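# Move finished pocketed block from vise to outfeed tray

## Task

Remove the machined block (the one with a pocket in its top face) from the vise and set it down flat, pocket facing up, inside the black outfeed tray next to the block already lying there; it only counts if the block rests there on its own, not held by the gripper, at the end.

## Robot and tools

Robot: a single Kinova Gen3 seven-joint arm carrying a Robotiq 2F-85 parallel gripper. There is one arm, so every motion command is one row for that one gripper.

Frames. Results report the gripper in the scene frame: origin on the table surface under the arm base, +z up, +y to the left when facing along +x. end_effector_position is in metres and end_effector_quat_wxyz is the orientation. The reported point sits midway between the pads when closed; closed fingertips stick out about 19 mm past it (about 6 mm when fully open). The gripper's own axes: +z runs out along the fingers, y is the closing direction. The printed position can be a bit off, more so far from the base, and the base may be slightly tilted.

The row. Every command uses a row of 9 numbers, each in [-1, 1], in this order: dx, dy, dz, rx, ry, rz, position, force_limit, speed. The first six are an offset (not an absolute pose) in the gripper's own axes, measured from the gripper pose at the start of the action (for a call's first action, from the last pose a result reported). Scale: 1.0 equals 0.6 m for dx/dy/dz and 180 degrees for rx/ry/rz, which together form one rotation vector. position: +1 fully open (85 mm), about -0.8 pads touching, -1 closes until blocked. force_limit: per-pad squeeze, roughly 20 N at -1, 128 N at 0, 235 N at +1 (on a 40 mm object after a slow close). speed: finger gap rate, about 20 mm/s at -1, 85 at 0, 150 at +1; fast closes add a few newtons.

execute_actions(actions): actions is a list of up to 15 actions; each action is a table of up to 15 rows, one row per 1/30 s step; if fewer rows, the last row repeats to fill 15 steps. All rows in an action are offsets from that action's start pose, not from the previous row. An empty list just returns state and images. Each step's command is clipped to within 70 mm and 16 degrees of the measured pose, so big offsets need several actions; position is favoured over orientation when both cannot be met. The result shows step readings of end_effector_position; HELD marks steps partly held back. "Hand target" is where the controller is currently heading.

move(target, speed, blocking): target is one 9-number row, an offset from the pose in the latest result that showed one, in gripper axes; finger numbers are sent at the start. speed is path top speed in m/s, 0.002 to 0.5 (default 0.25), turning up to twice that in rad/s. The path is straight, lasts 0.5 to 10 s (it stops short if longer) and does not slow for obstacles; the real gripper lags, may wander and may exceed the speed. The result adds a move: line (done, off_target, moving, held, fault) with the distance to target and which limits acted (paced = clipped, held = some steps blocked, after which the arm may lurch fast). blocking=false returns after 0.5 s while the arm keeps going; check with wait(0) and don't send rows or moves until its end shows, or call stop.

wait(seconds): 0 to 10, arm holds its last command; returns early if a running move finishes. stop(): brakes a running move (needs braking room); fingers continue. zoom_image(camera, region): camera is cam_high, cam_low or cam_wrist (each 672x504); region [x0, y0, x1, y1] in pixels from top-left, at most 504x504. read_manual(section): only licence texts, no motion. finished_scene(scene): pass the current scene number once the block sits untouched in the tray; irreversible.

Gripping: send position -1 and keep it; object_status 2 means stopped on something while closing (a grip). 0 = fingers moving, 1 = blocked while opening, 3 = reached target or pads met (small items may still be held). Any new position value resets status to 0 briefly. Stopped fingers only accept new force_limit or speed after a position change of at least 0.01; to loosen, open first. If a grip slips, the fingers re-close automatically, except after a grip at force_limit -1, where status stays 2 even if the part is gone. position_measured is in counts: 3 open, ~78 = 60 mm, ~130 = 40 mm, ~180 = 20 mm, ~230 pads together. Fingertips travel about 13 mm outward while closing, so keep that gap above surfaces.

Cameras: cam_high and cam_low are fixed, cam_wrist rides on the hand; calibration numbers are given per camera and can be off by a few degrees and millimetres.

Safety: joint load limits are 48.6 N m for the first four joints and 30.6 N m for the three wrist joints (held weight included); reaching one triggers a TORQUE FAULT that freezes the arm 10 s and drops the rest of the call. A "pose unreachable" line means the clearance check altered or blocked the command (the base mount counts as arm). Joint ranges are listed in the prompt; the elbow never fully straightens. Holding loads heats motors: MOTOR HOT from 60 °C, and at 75 °C an OVER-TEMPERATURE FAULT lets the arm sag. Outside tugs on held parts or pushes on loose ones can happen. Avoid dropping the block, fast impacts, heavy pressing into the vise, table or tray, and never let anything leave the table. Set the block down gently, release, and lift clear so nothing depends on the gripper.

Each tool is called after "Request:" by a JSON object that holds its "fn" and its "kwargs", one argument or row to a line.

## Session

Request:
{"fn": "execute_actions", "kwargs": {
  "actions": []
}}

Scene clock: 0.00 s.
end_effector_position=(+0.3353, +0.4231, +0.1391) position_measured=3 object_status=3 end_effector_quat_wxyz=(+0.024, +0.946, -0.318, +0.064)
Joint positions: [-0.892  1.479 -0.133  1.011  0.625  1.199  2.571]
Joint velocities: [-0.    -0.     0.002  0.    -0.    -0.001  0.   ]
Joint torques (N m, as the joint torque sensors report them, + toward a larger angle): no reading
Hand target: +0.335, +0.423, +0.139; +0.024, +0.946, -0.318, +0.064

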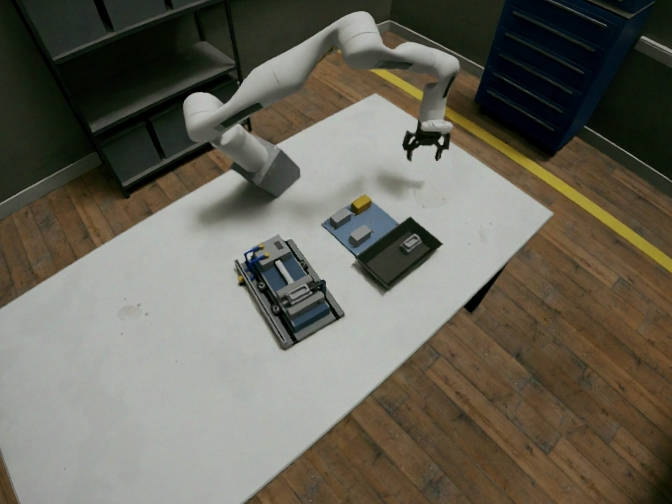

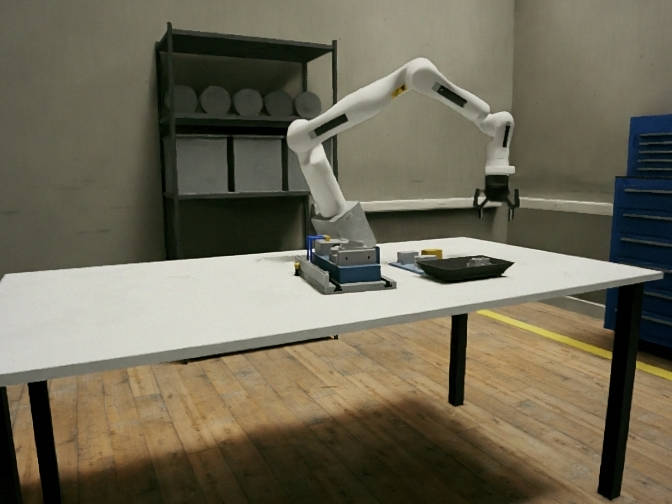

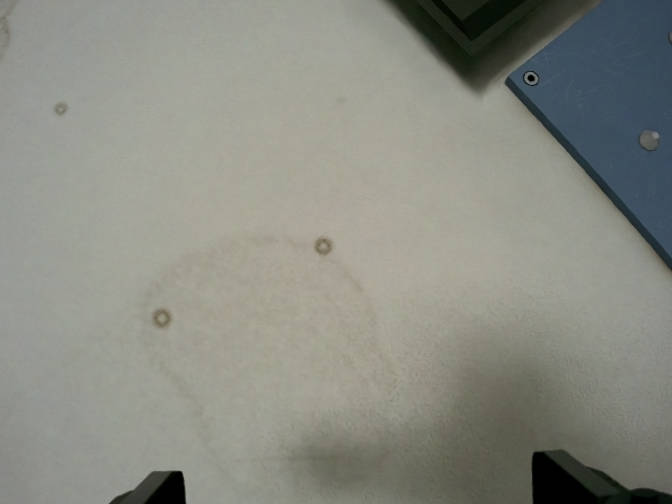

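Request:
{"fn": "zoom_image", "kwargs": {
  "camera": "cam_high",
  "region": [220, 220, 360, 360]
}}

Request:
{"fn": "zoom_image", "kwargs": {
  "camera": "cam_high",
  "region": [310, 180, 460, 300]
}}

Request:
{"fn": "zoom_image", "kwargs": {
  "camera": "cam_low",
  "region": [280, 220, 530, 310]
}}

Region (220, 220, 360, 360) of cam_high's 672x504 image, scaled by 3.600, with more detail than that image has.

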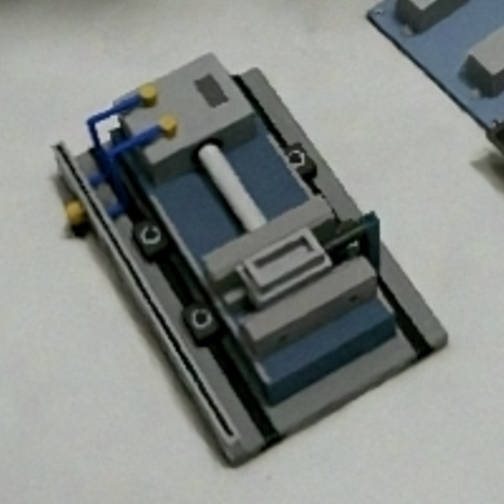

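Region (310, 180, 460, 300) of cam_high's 672x504 image, scaled by 3.360, with more detail than that image has; it fills the top 403 rows of this view, and the rest is white.

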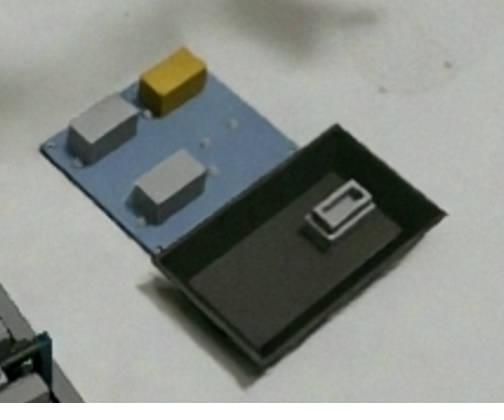

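Region (280, 220, 530, 310) of cam_low's 672x504 image, scaled by 2.016, with more detail than that image has; it fills the top 181 rows of this view, and the rest is white.

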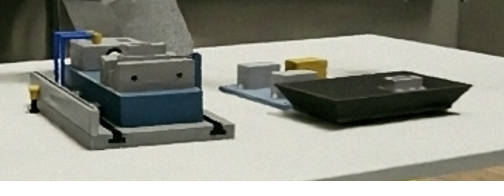

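Request:
{"fn": "move", "kwargs": {
  "target": [0.793,0.613,-0.073,-0.0225,-0.040,0.348,1,0,0],
  "speed": 0.35
}}

Scene clock: 3.17 s.
end_effector_position=(+0.4841, -0.1499, +0.2465) position_measured=3 object_status=3 end_effector_quat_wxyz=(-0.001, -0.643, +0.766, +0.002)
Joint positions: [-0.179  0.461  0.206  1.761  0.51   0.966  2.486]
Joint velocities: [ 0.007 -0.002  0.006 -0.004 -0.003 -0.     0.003]
Joint torques (N m, as the joint torque sensors report them, + toward a larger angle): [ -8.49 -12.99  -3.65  -6.56   0.35   0.33  -0.54]
Hand target: +0.484, -0.150, +0.246; -0.001, -0.643, +0.766, +0.002
Off the commanded pose: 0.002 m, 0 deg.
move: done
camera_calibration (this result's frames):
cam_wrist: T_world_to_cam=[[-0.9772, 0.212066, 0.0104267, 0.501047], [0.211084, 0.975625, -0.0599911, 0.121334], [-0.0228946, -0.0564224, -0.998144, 0.389786], [0, 0, 0, 1]] pos_world=[0.472936, -0.202639, 0.391118]

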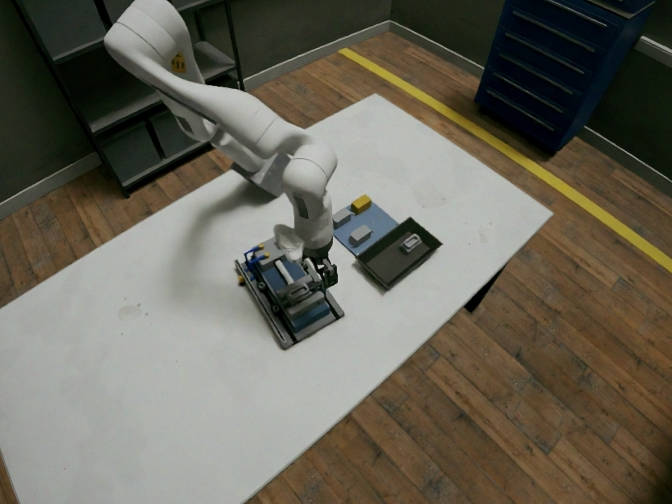

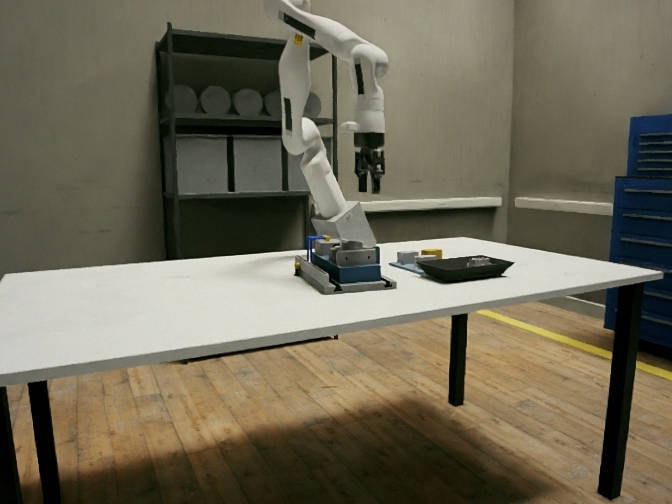

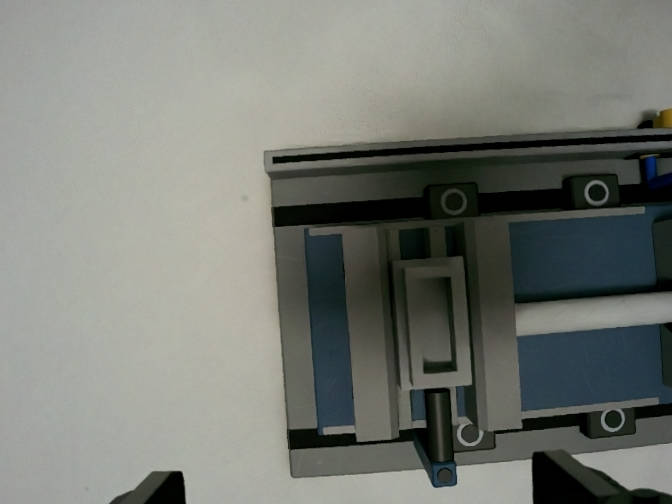

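Request:
{"fn": "zoom_image", "kwargs": {
  "camera": "cam_wrist",
  "region": [300, 200, 600, 500]
}}

Request:
{"fn": "zoom_image", "kwargs": {
  "camera": "cam_low",
  "region": [290, 160, 410, 300]
}}

Region (300, 200, 600, 500) of cam_wrist's 672x504 image, scaled by 1.680.

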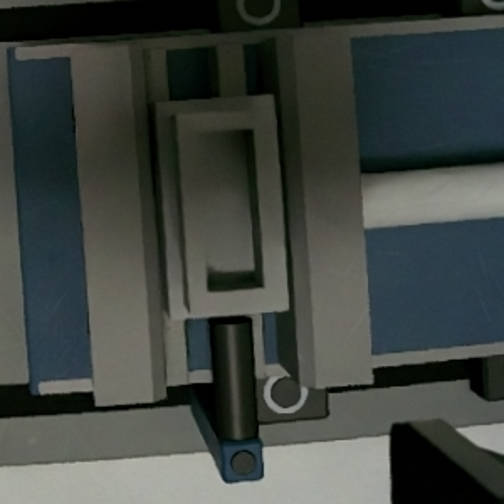

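Region (290, 160, 410, 300) of cam_low's 672x504 image, scaled by 3.600, with more detail than that image has; it fills the left 432 columns of this view, and the rest is white.

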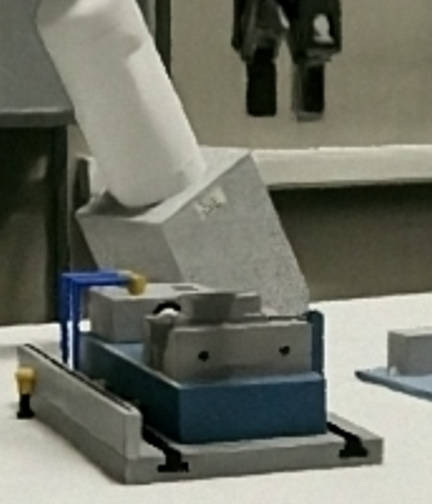

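Request:
{"fn": "move", "kwargs": {
  "target": [0.067,0.060,0.125,0,0,0,0.2,0,0],
  "speed": 0.2
}}

Request:
{"fn": "zoom_image", "kwargs": {
  "camera": "cam_low",
  "region": [300, 190, 400, 290]
}}

Scene clock: 4.77 s.
end_effector_position=(+0.4419, -0.1831, +0.1716) position_measured=104 object_status=3 end_effector_quat_wxyz=(-0.000, -0.643, +0.766, +0.002)
Joint positions: [-0.082  0.486  0.262  1.965  0.606  0.696  2.461]
Joint velocities: [ 0.002  0.001  0.002 -0.    -0.    -0.002  0.001]
Joint torques (N m, as the joint torque sensors report them, + toward a larger angle): [ -7.51 -13.17  -2.61  -5.09   0.13   0.42  -0.37]
Hand target: +0.442, -0.183, +0.171; -0.001, -0.643, +0.766, +0.002
Off the commanded pose: 0.000 m, 0 deg.
move: done
camera_calibration (this result's frames):
cam_wrist: T_world_to_cam=[[-0.977213, 0.212024, 0.0100366, 0.467682], [0.211064, 0.975628, -0.0600112, 0.158095], [-0.0225158, -0.0565253, -0.998147, 0.312021], [0, 0, 0, 1]] pos_world=[0.430682, -0.235765, 0.316237]

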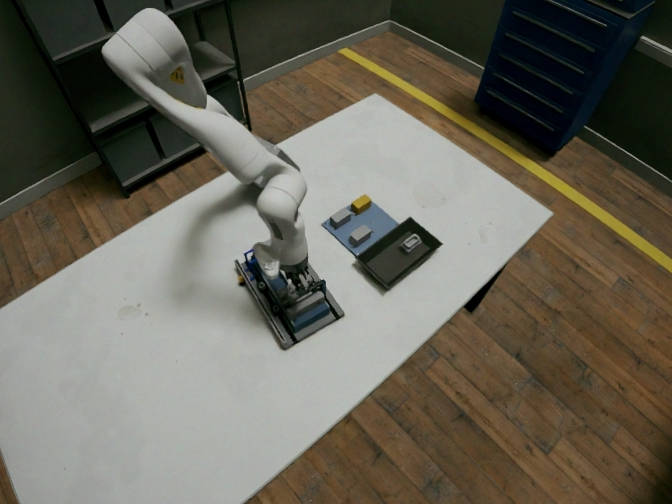

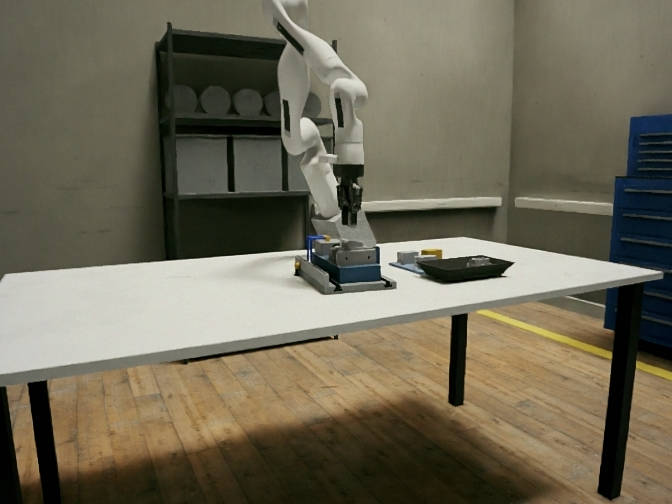

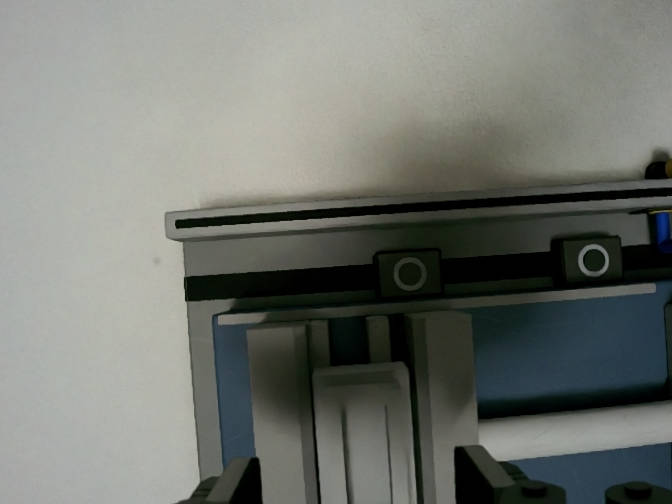

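Region (300, 190, 400, 290) of cam_low's 672x504 image, scaled by 5.040, with more detail than that image has.

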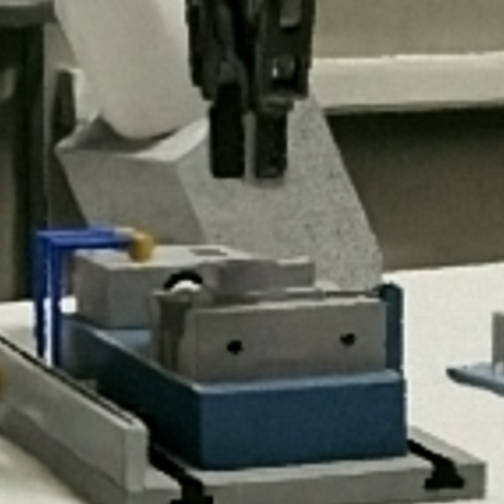

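Request:
{"fn": "move", "kwargs": {
  "target": [0,0.006,0.065,0,0,0,0.1,0,0],
  "speed": 0.1
}}

Request:
{"fn": "zoom_image", "kwargs": {
  "camera": "cam_low",
  "region": [320, 210, 390, 280]
}}

Scene clock: 5.73 s.
end_effector_position=(+0.4385, -0.1824, +0.1329) position_measured=117 object_status=3 end_effector_quat_wxyz=(-0.000, -0.643, +0.766, +0.002)
Joint positions: [-0.053  0.564  0.291  1.996  0.651  0.577  2.421]
Joint velocities: [ 0.     0.005 -0.001  0.002  0.    -0.001 -0.   ]
Joint torques (N m, as the joint torque sensors report them, + toward a larger angle): [ -8.24 -13.7   -2.66  -3.66   0.07   0.24  -0.27]
Hand target: +0.438, -0.182, +0.133; -0.000, -0.643, +0.766, +0.002
Off the commanded pose: 0.000 m, 0 deg.
move: done
camera_calibration (this result's frames):
cam_wrist: T_world_to_cam=[[-0.977165, 0.212271, 0.00943496, 0.464753], [0.211346, 0.975572, -0.0599287, 0.155692], [-0.0219256, -0.0565662, -0.998158, 0.273089], [0, 0, 0, 1]] pos_world=[0.427223, -0.235094, 0.277531]

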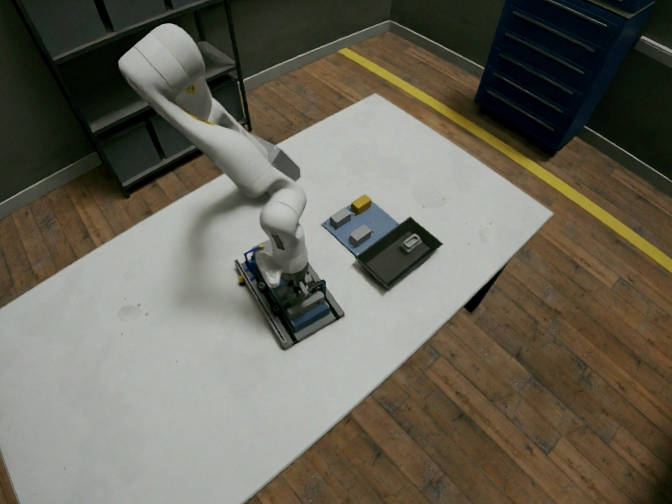

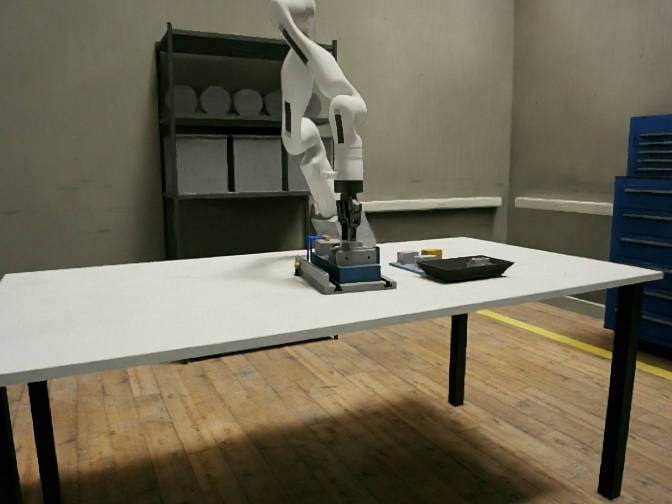

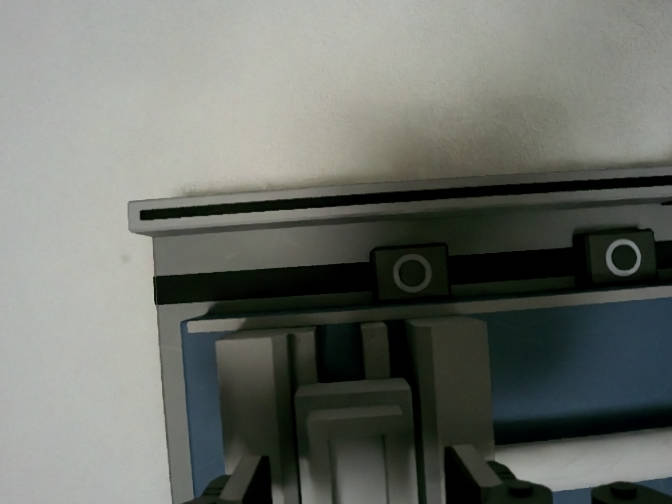

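Region (320, 210, 390, 280) of cam_low's 672x504 image, scaled by 7.200, with more detail than that image has.

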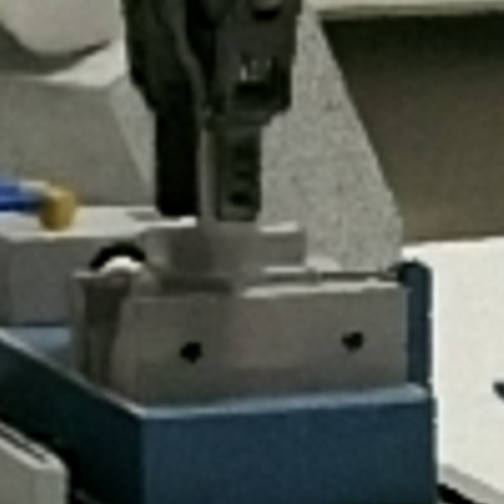

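Request:
{"fn": "move", "kwargs": {
  "target": [0,0,0.028,0,0,0,0.1,0,0],
  "speed": 0.04
}}

Request:
{"fn": "zoom_image", "kwargs": {
  "camera": "cam_low",
  "region": [320, 210, 390, 280]
}}

Scene clock: 6.67 s.
end_effector_position=(+0.4386, -0.1824, +0.1163) position_measured=117 object_status=3 end_effector_quat_wxyz=(-0.000, -0.643, +0.766, +0.002)
Joint positions: [-0.041  0.602  0.304  2.     0.67   0.529  2.406]
Joint velocities: [ 0.     0.004  0.     0.002 -0.    -0.001 -0.001]
Joint torques (N m, as the joint torque sensors report them, + toward a larger angle): [ -8.51 -13.79  -2.18  -3.58   0.38   0.13  -0.29]
Hand target: +0.439, -0.182, +0.116; -0.000, -0.643, +0.766, +0.002
Off the commanded pose: 0.000 m, 0 deg.
move: done
camera_calibration (this result's frames):
cam_wrist: T_world_to_cam=[[-0.97714, 0.212402, 0.00908125, 0.465084], [0.211498, 0.975544, -0.0598513, 0.154568], [-0.0215717, -0.0565625, -0.998166, 0.256346], [0, 0, 0, 1]] pos_world=[0.427291, -0.235073, 0.260903]

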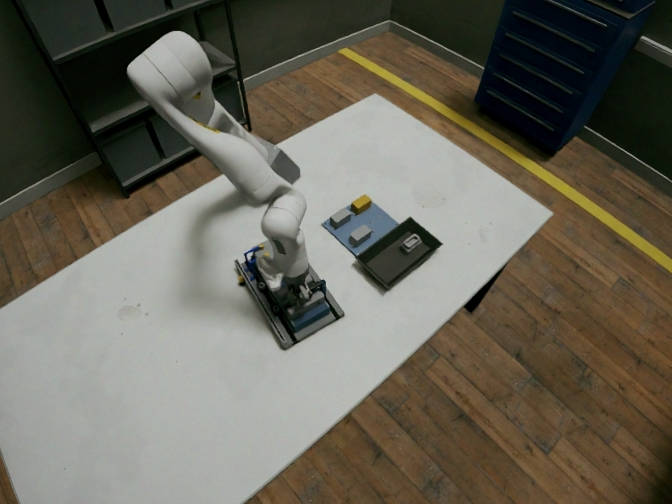

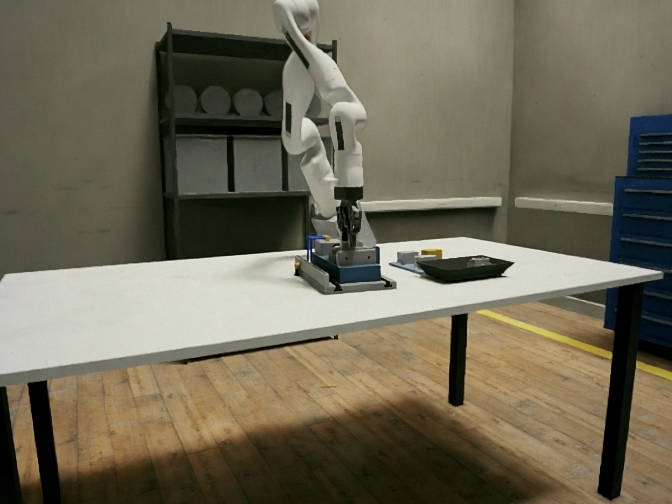

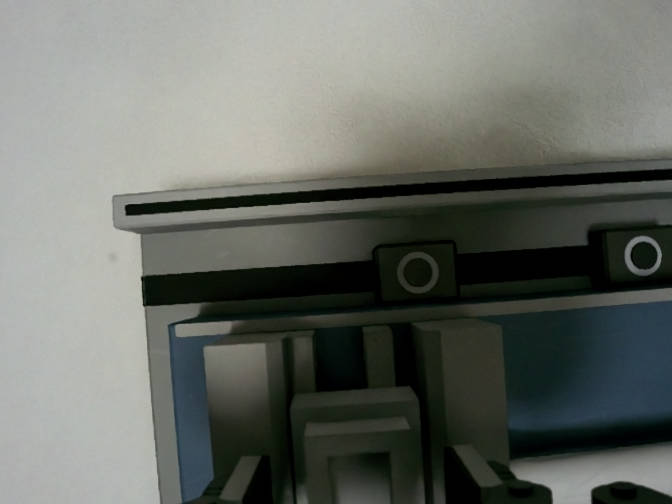

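Region (320, 210, 390, 280) of cam_low's 672x504 image, scaled by 7.200, with more detail than that image has.

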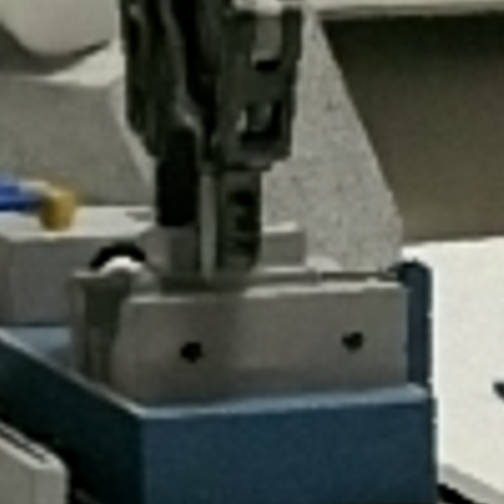

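Request:
{"fn": "execute_actions", "kwargs": {
  "actions": [
    [[0,0,-0.002,0,0,0,0.1,0,0],[0,0,-0.004,0,0,0,0.1,0,0],[0,0,-0.006,0,0,0,0.1,0,0],[0,0,-0.006,0,0,0,0.1,0,0],[0,0,-0.006,0,0,0,0.1,0,0],[0,0,-0.006,0,0,0,-1,0,-0.5]],
    [[0,0,0,0,0,0,-1,0,-0.5]]
  ]
}}

Request:
{"fn": "zoom_image", "kwargs": {
  "camera": "cam_low",
  "region": [320, 210, 390, 280]
}}

Scene clock: 7.87 s.
end_effector_position=(+0.4389, -0.1822, +0.1207) position_measured=172 object_status=2 end_effector_quat_wxyz=(+0.001, -0.643, +0.766, +0.001)
Joint positions: [-0.045  0.592  0.3    2.     0.666  0.54   2.41 ]
Joint velocities: [ 0.001 -0.     0.001  0.     0.     0.    -0.   ]
Joint torques (N m, as the joint torque sensors report them, + toward a larger angle): [ -7.72 -12.51  -2.21  -3.84   0.25  -0.07  -0.21]
Hand target: +0.439, -0.182, +0.120; +0.000, -0.643, +0.766, +0.001
Off the commanded pose: 0.001 m, 0 deg.
Step readings (end_effector_position; steps 1 to 15: 1st action; 16 to 30: 2nd action):
0: (+0.4386, -0.1824, +0.1162)
1: (+0.4386, -0.1824, +0.1165)
2: (+0.4387, -0.1824, +0.1172)
4: (+0.4388, -0.1824, +0.1190)
8: (+0.4386, -0.1824, +0.1197)
15: (+0.4388, -0.1824, +0.1200)
16: (+0.4390, -0.1823, +0.1202)
17: (+0.4390, -0.1823, +0.1203)
19: (+0.4389, -0.1822, +0.1206)
23: (+0.4389, -0.1822, +0.1207)
30: end_effector_position above
camera_calibration (this result's frames):
cam_wrist: T_world_to_cam=[[-0.97718, 0.212263, 0.00799446, 0.465412], [0.211434, 0.975595, -0.059248, 0.15457], [-0.0203755, -0.0562057, -0.998211, 0.26027], [0, 0, 0, 1]] pos_world=[0.427413, -0.234959, 0.265241]

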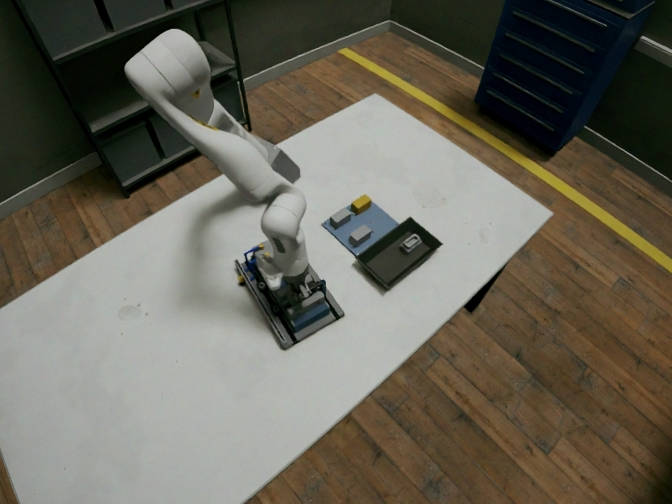

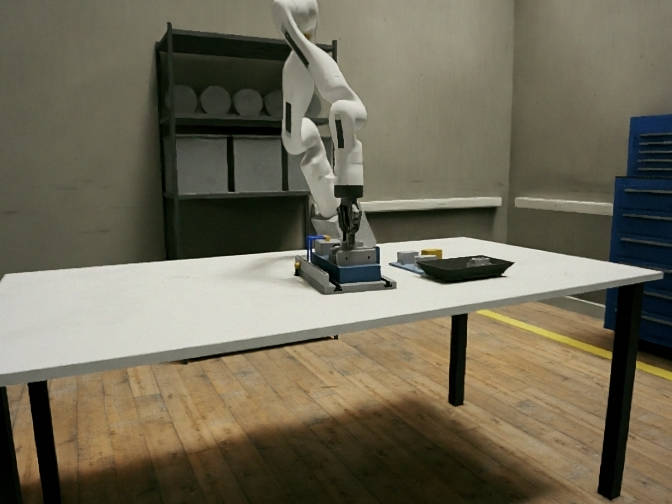

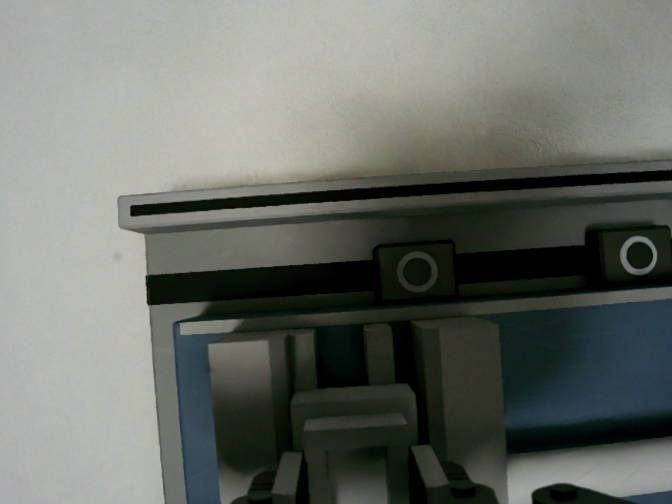

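Region (320, 210, 390, 280) of cam_low's 672x504 image, scaled by 7.200, with more detail than that image has.

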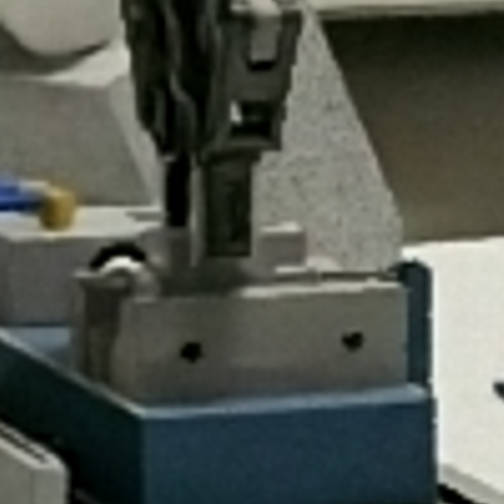

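Gripped the boss. Lift.

Request:
{"fn": "move", "kwargs": {
  "target": [0,0,-0.07,0,0,0,-1,0,-0.5],
  "speed": 0.06
}}

Request:
{"fn": "zoom_image", "kwargs": {
  "camera": "cam_low",
  "region": [310, 190, 400, 280]
}}

Scene clock: 8.93 s.
end_effector_position=(+0.4387, -0.1823, +0.1624) position_measured=172 object_status=2 end_effector_quat_wxyz=(+0.000, -0.643, +0.766, +0.001)
Joint positions: [-0.078  0.501  0.271  1.983  0.621  0.661  2.445]
Joint velocities: [-0.001 -0.004 -0.002 -0.001 -0.     0.002  0.   ]
Joint torques (N m, as the joint torque sensors report them, + toward a larger angle): [ -8.28 -12.89  -2.77  -4.77   0.12   0.22  -0.15]
Hand target: +0.439, -0.182, +0.163; +0.001, -0.643, +0.766, +0.001
Off the commanded pose: 0.000 m, 0 deg.
move: done
camera_calibration (this result's frames):
cam_wrist: T_world_to_cam=[[-0.977209, 0.212111, 0.00847794, 0.464776], [0.211254, 0.975632, -0.0592817, 0.157303], [-0.0208456, -0.0561396, -0.998205, 0.302147], [0, 0, 0, 1]] pos_world=[0.427251, -0.235091, 0.30699]

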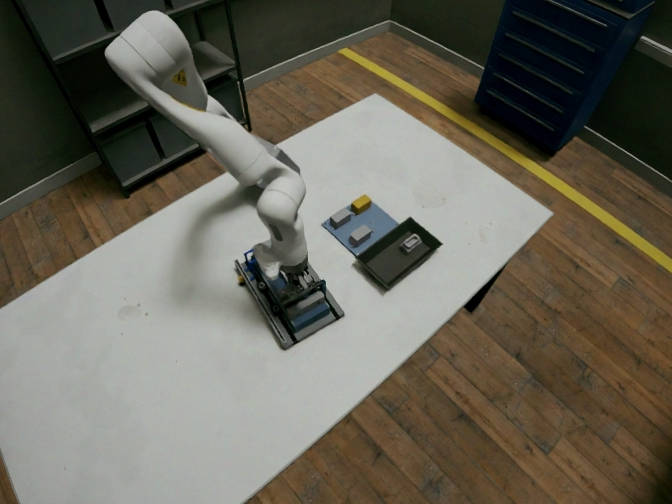

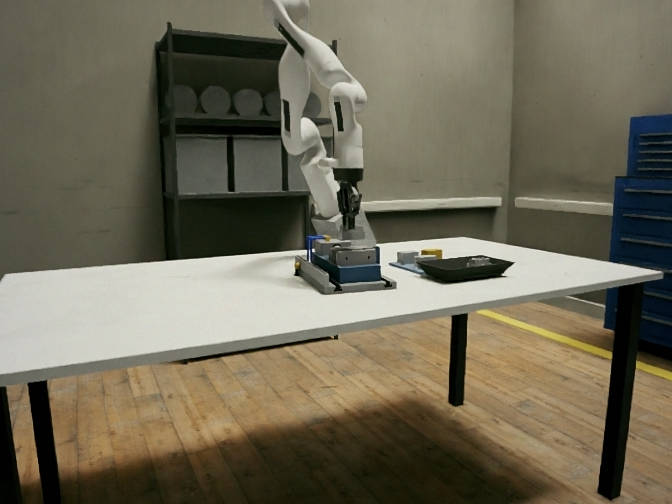

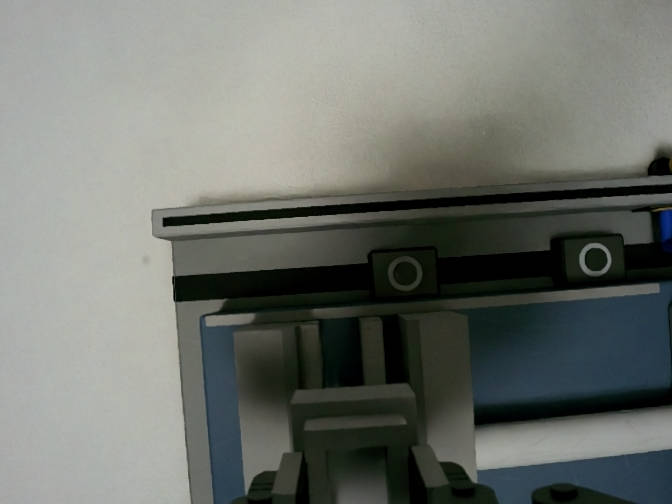

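Region (310, 190, 400, 280) of cam_low's 672x504 image, scaled by 5.600, with more detail than that image has.

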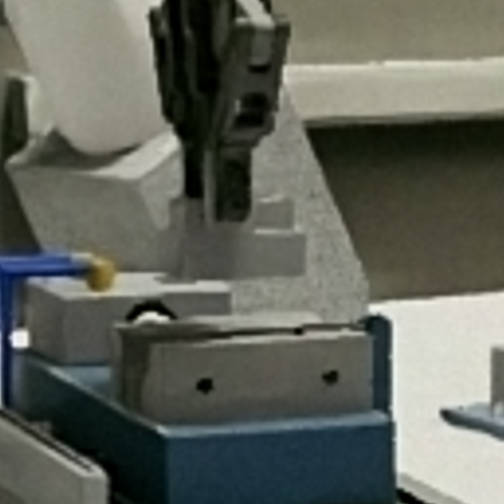

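Request:
{"fn": "move", "kwargs": {
  "target": [-0.49,-0.025,0.02,0,0,-0.042,-1,0,-0.5],
  "speed": 0.3
}}

Scene clock: 10.97 s.
end_effector_position=(+0.5040, +0.1042, +0.1524) position_measured=172 object_status=2 end_effector_quat_wxyz=(-0.001, +0.692, -0.722, -0.001)
Joint positions: [-0.428  0.961  0.126  1.552  0.511  0.857  2.187]
Joint velocities: [-0.     0.012 -0.001 -0.002  0.     0.002 -0.   ]
Joint torques (N m, as the joint torque sensors report them, + toward a larger angle): [-11.81 -18.75  -3.42  -6.37   0.18   0.25  -0.23]
Hand target: +0.504, +0.104, +0.152; -0.000, +0.692, -0.722, -0.001
Off the commanded pose: 0.001 m, 0 deg.
move: done
camera_calibration (this result's frames):
cam_wrist: T_world_to_cam=[[-0.996602, 0.0821013, 0.00660208, 0.491537], [0.0815694, 0.994907, -0.059211, -0.0733403], [-0.0114298, -0.0584713, -0.998224, 0.30506], [0, 0, 0, 1]] pos_world=[0.499336, 0.0504482, 0.29693]

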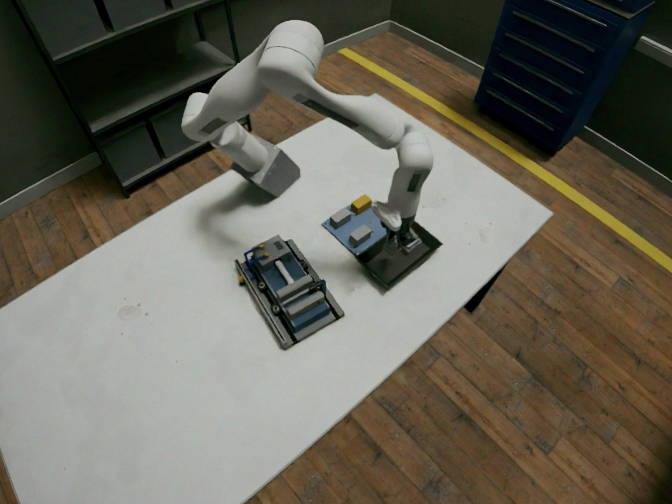

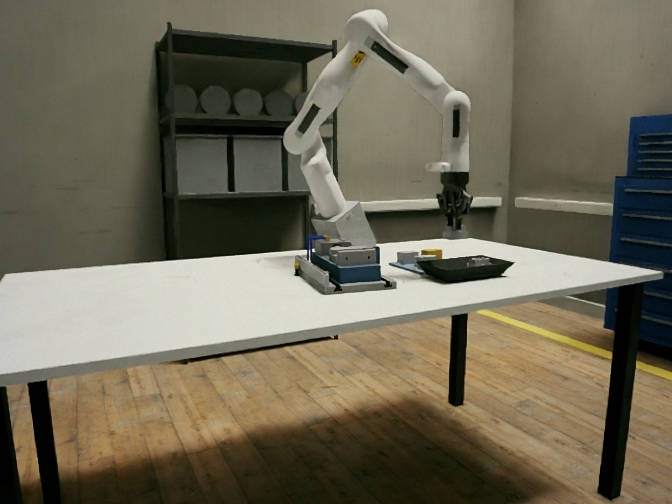

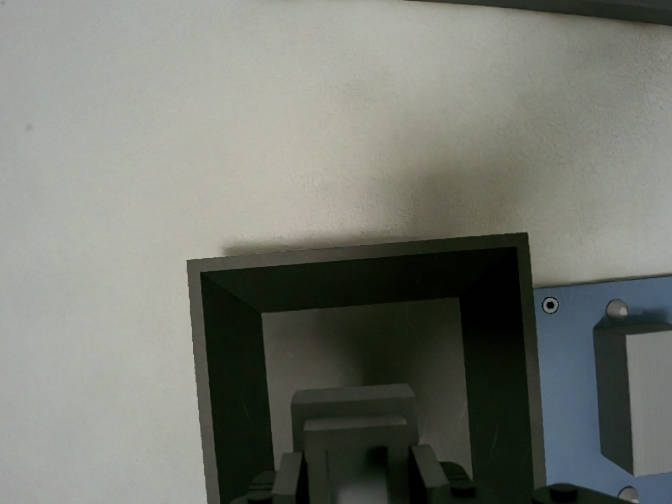

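Request:
{"fn": "move", "kwargs": {
  "target": [0,0.008,0.148,0,0,0,-1,0,-0.5],
  "speed": 0.15
}}

Request:
{"fn": "zoom_image", "kwargs": {
  "camera": "cam_low",
  "region": [410, 210, 520, 290]
}}

Scene clock: 12.13 s.
end_effector_position=(+0.4997, +0.1048, +0.0639) position_measured=172 object_status=2 end_effector_quat_wxyz=(-0.001, +0.692, -0.722, -0.001)
Joint positions: [-0.38   1.108  0.167  1.576  0.567  0.673  2.137]
Joint velocities: [-0.     0.006  0.    -0.     0.    -0.001  0.   ]
Joint torques (N m, as the joint torque sensors report them, + toward a larger angle): [-11.67 -20.26  -3.    -4.95   0.11   0.26  -0.3 ]
Hand target: +0.500, +0.105, +0.064; -0.001, +0.692, -0.722, -0.001
Off the commanded pose: 0.001 m, 0 deg.
move: done
camera_calibration (this result's frames):
cam_wrist: T_world_to_cam=[[-0.996584, 0.0823581, 0.00606202, 0.487795], [0.0818585, 0.99489, -0.059109, -0.0789697], [-0.0108991, -0.0584109, -0.998233, 0.216463], [0, 0, 0, 1]] pos_world=[0.494953, 0.0510361, 0.208456]

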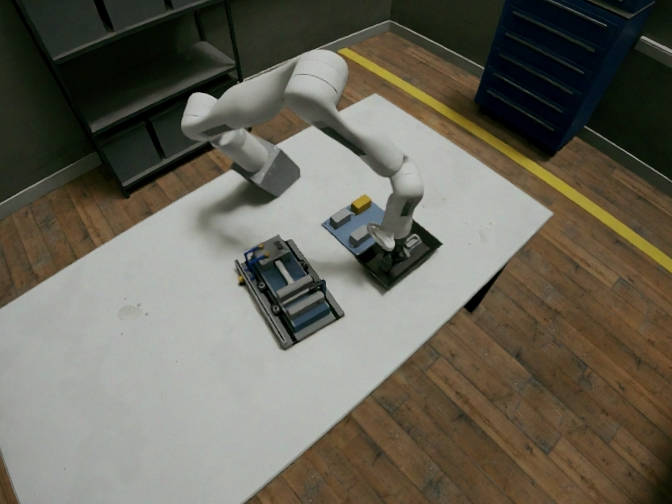

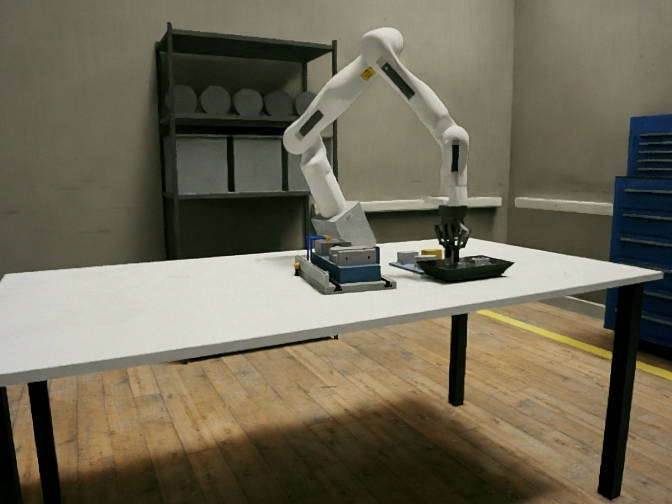

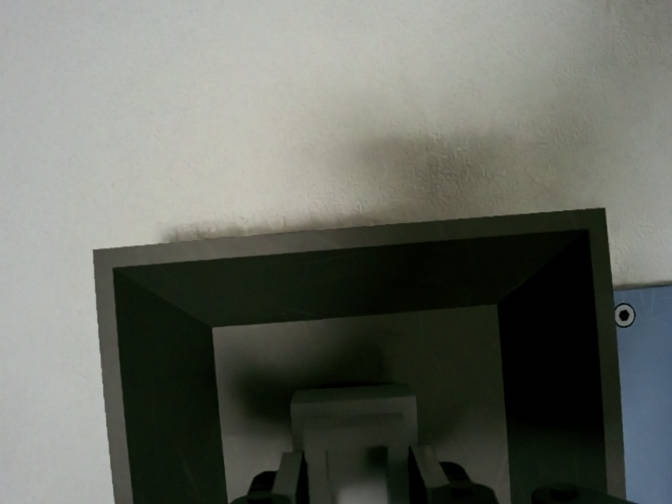

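Region (410, 210, 520, 290) of cam_low's 672x504 image, scaled by 4.582, with more detail than that image has; it fills the top 367 rows of this view, and the rest is white.

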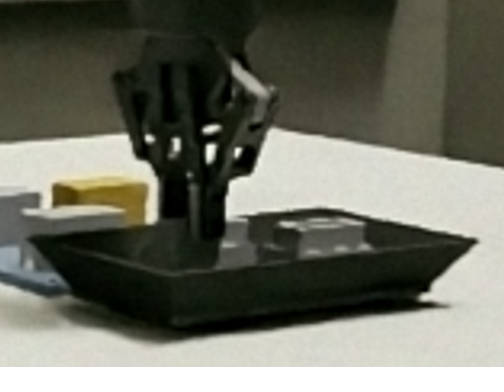

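Request:
{"fn": "execute_actions", "kwargs": {
  "actions": [
    [[0,0,0.001,0,0,0,-1,0,-0.5],[0,0,0.002,0,0,0,-1,0,-0.5],[0,0,0.003,0,0,0,-1,0,-0.5],[0,0,0.004,0,0,0,-1,0,-0.5],[0,0,0.005,0,0,0,-1,0,-0.5],[0,0,0.006,0,0,0,-1,0,-0.5],[0,0,0.007,0,0,0,-1,0,-0.5],[0,0,0.008,0,0,0,-1,0,-0.5],[0,0,0.009,0,0,0,-1,0,-0.5],[0,0,0.01,0,0,0,-1,0,-0.5],[0,0,0.011,0,0,0,-1,0,-0.5],[0,0,0.012,0,0,0,-1,0,-0.5],[0,0,0.013,0,0,0,-1,0,-0.5]]
  ]
}}

Scene clock: 12.83 s.
end_effector_position=(+0.4998, +0.1048, +0.0564) position_measured=172 object_status=2 end_effector_quat_wxyz=(-0.001, +0.692, -0.722, -0.001)
Joint positions: [-0.375  1.121  0.171  1.574  0.571  0.659  2.134]
Joint velocities: [ 0.002  0.009  0.003  0.001  0.003 -0.01  -0.002]
Joint torques (N m, as the joint torque sensors report them, + toward a larger angle): [-11.69 -20.47  -2.51  -4.85   0.07   0.38  -0.31]
Hand target: +0.500, +0.105, +0.056; -0.001, +0.692, -0.722, -0.001
Off the commanded pose: 0.000 m, 0 deg.
Step readings (end_effector_position):
0: (+0.4996, +0.1048, +0.0637)
1: (+0.4996, +0.1048, +0.0636)
2: (+0.4997, +0.1049, +0.0633)
4: (+0.4997, +0.1049, +0.0624)
8: (+0.4997, +0.1048, +0.0601)
15: end_effector_position above
camera_calibration (this result's frames):
cam_wrist: T_world_to_cam=[[-0.996581, 0.0824047, 0.00599967, 0.487886], [0.0819085, 0.994885, -0.059122, -0.0794373], [-0.0108409, -0.0584285, -0.998233, 0.208982], [0, 0, 0, 1]] pos_world=[0.49499, 0.0510373, 0.200989]

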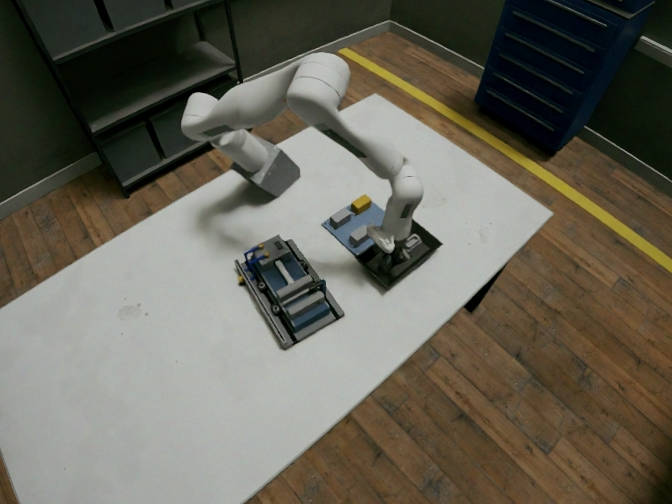

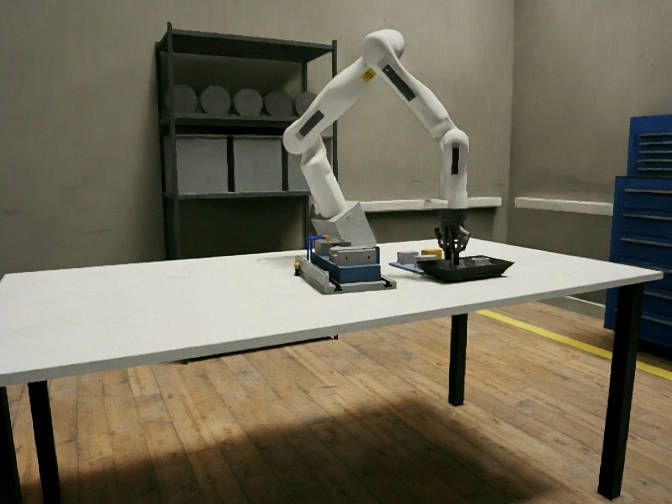

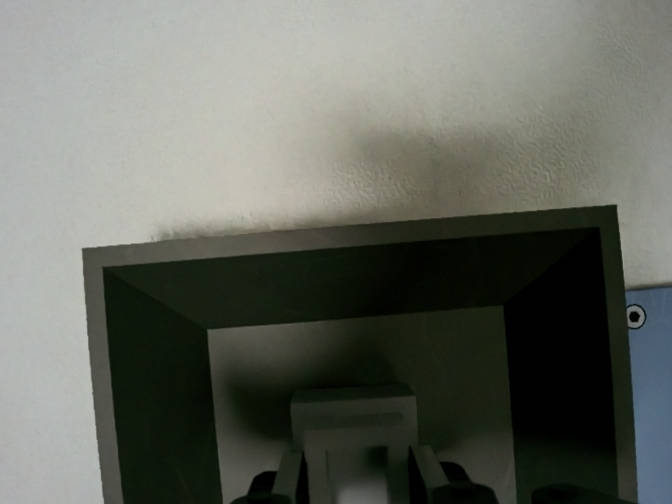

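Request:
{"fn": "execute_actions", "kwargs": {
  "actions": [
    [[0,0,0.001,0,0,0,-1,0,-0.5],[0,0,0.0016,0,0,0,-1,0,-0.5],[0,0,0.0022,0,0,0,-1,0,-0.5],[0,0,0.0028,0,0,0,-1,0,-0.5],[0,0,0.0034,0,0,0,-1,0,-0.5],[0,0,0.004,0,0,0,-1,0,-0.5],[0,0,0.0046,0,0,0,-1,0,-0.5],[0,0,0.0052,0,0,0,-1,0,-0.5],[0,0,0.0058,0,0,0,-1,0,-0.5],[0,0,0.0064,0,0,0,-1,0,-0.5],[0,0,0.007,0,0,0,-1,0,-0.5]]
  ]
}}

Scene clock: 13.47 s.
end_effector_position=(+0.4999, +0.1049, +0.0532) position_measured=172 object_status=2 end_effector_quat_wxyz=(-0.001, +0.692, -0.722, -0.001)
Joint positions: [-0.373  1.127  0.172  1.573  0.573  0.653  2.133]
Joint velocities: [ 0.001 -0.     0.     0.001  0.001 -0.001 -0.   ]
Joint torques (N m, as the joint torque sensors report them, + toward a larger angle): [-10.87 -18.15  -2.48  -5.06   0.16  -0.44  -0.27]
Hand target: +0.500, +0.105, +0.052; -0.001, +0.692, -0.722, -0.001
Off the commanded pose: 0.001 m, 0 deg.
Step readings (end_effector_position):
0: (+0.4998, +0.1049, +0.0562)
1: (+0.4998, +0.1049, +0.0561)
2: (+0.4998, +0.1049, +0.0559)
4: (+0.4998, +0.1049, +0.0553)
8: (+0.4998, +0.1048, +0.0539)
15: end_effector_position above
camera_calibration (this result's frames):
cam_wrist: T_world_to_cam=[[-0.996579, 0.082453, 0.00565659, 0.487974], [0.0819777, 0.994884, -0.059036, -0.0797048], [-0.0104953, -0.0583703, -0.99824, 0.20563], [0, 0, 0, 1]] pos_world=[0.494997, 0.0510648, 0.197802]

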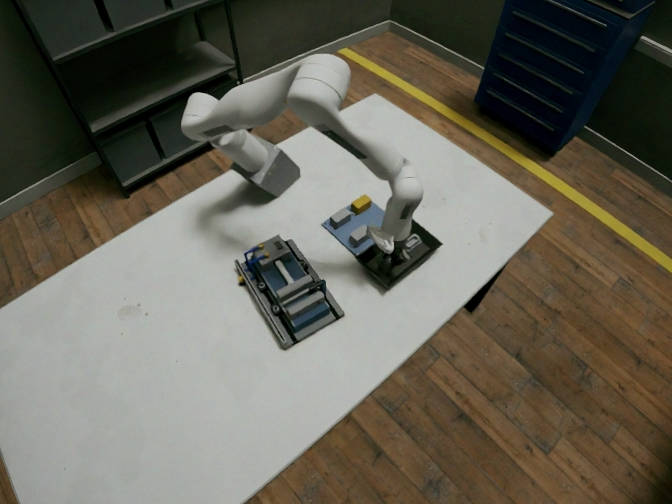

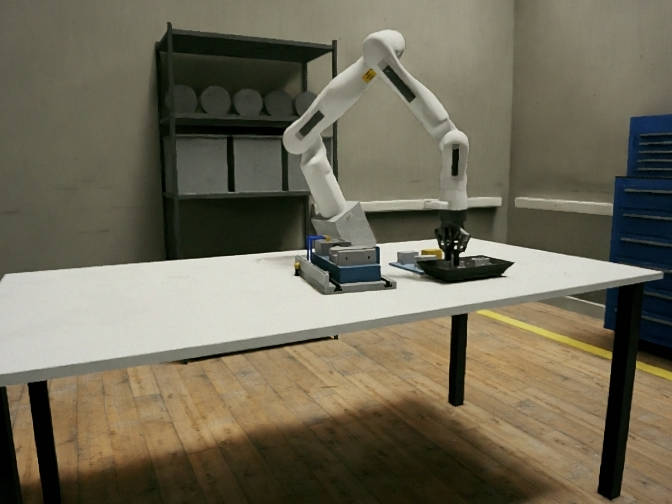

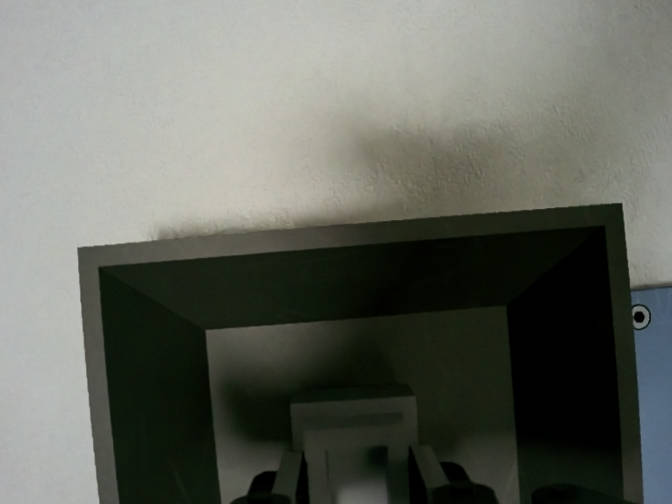

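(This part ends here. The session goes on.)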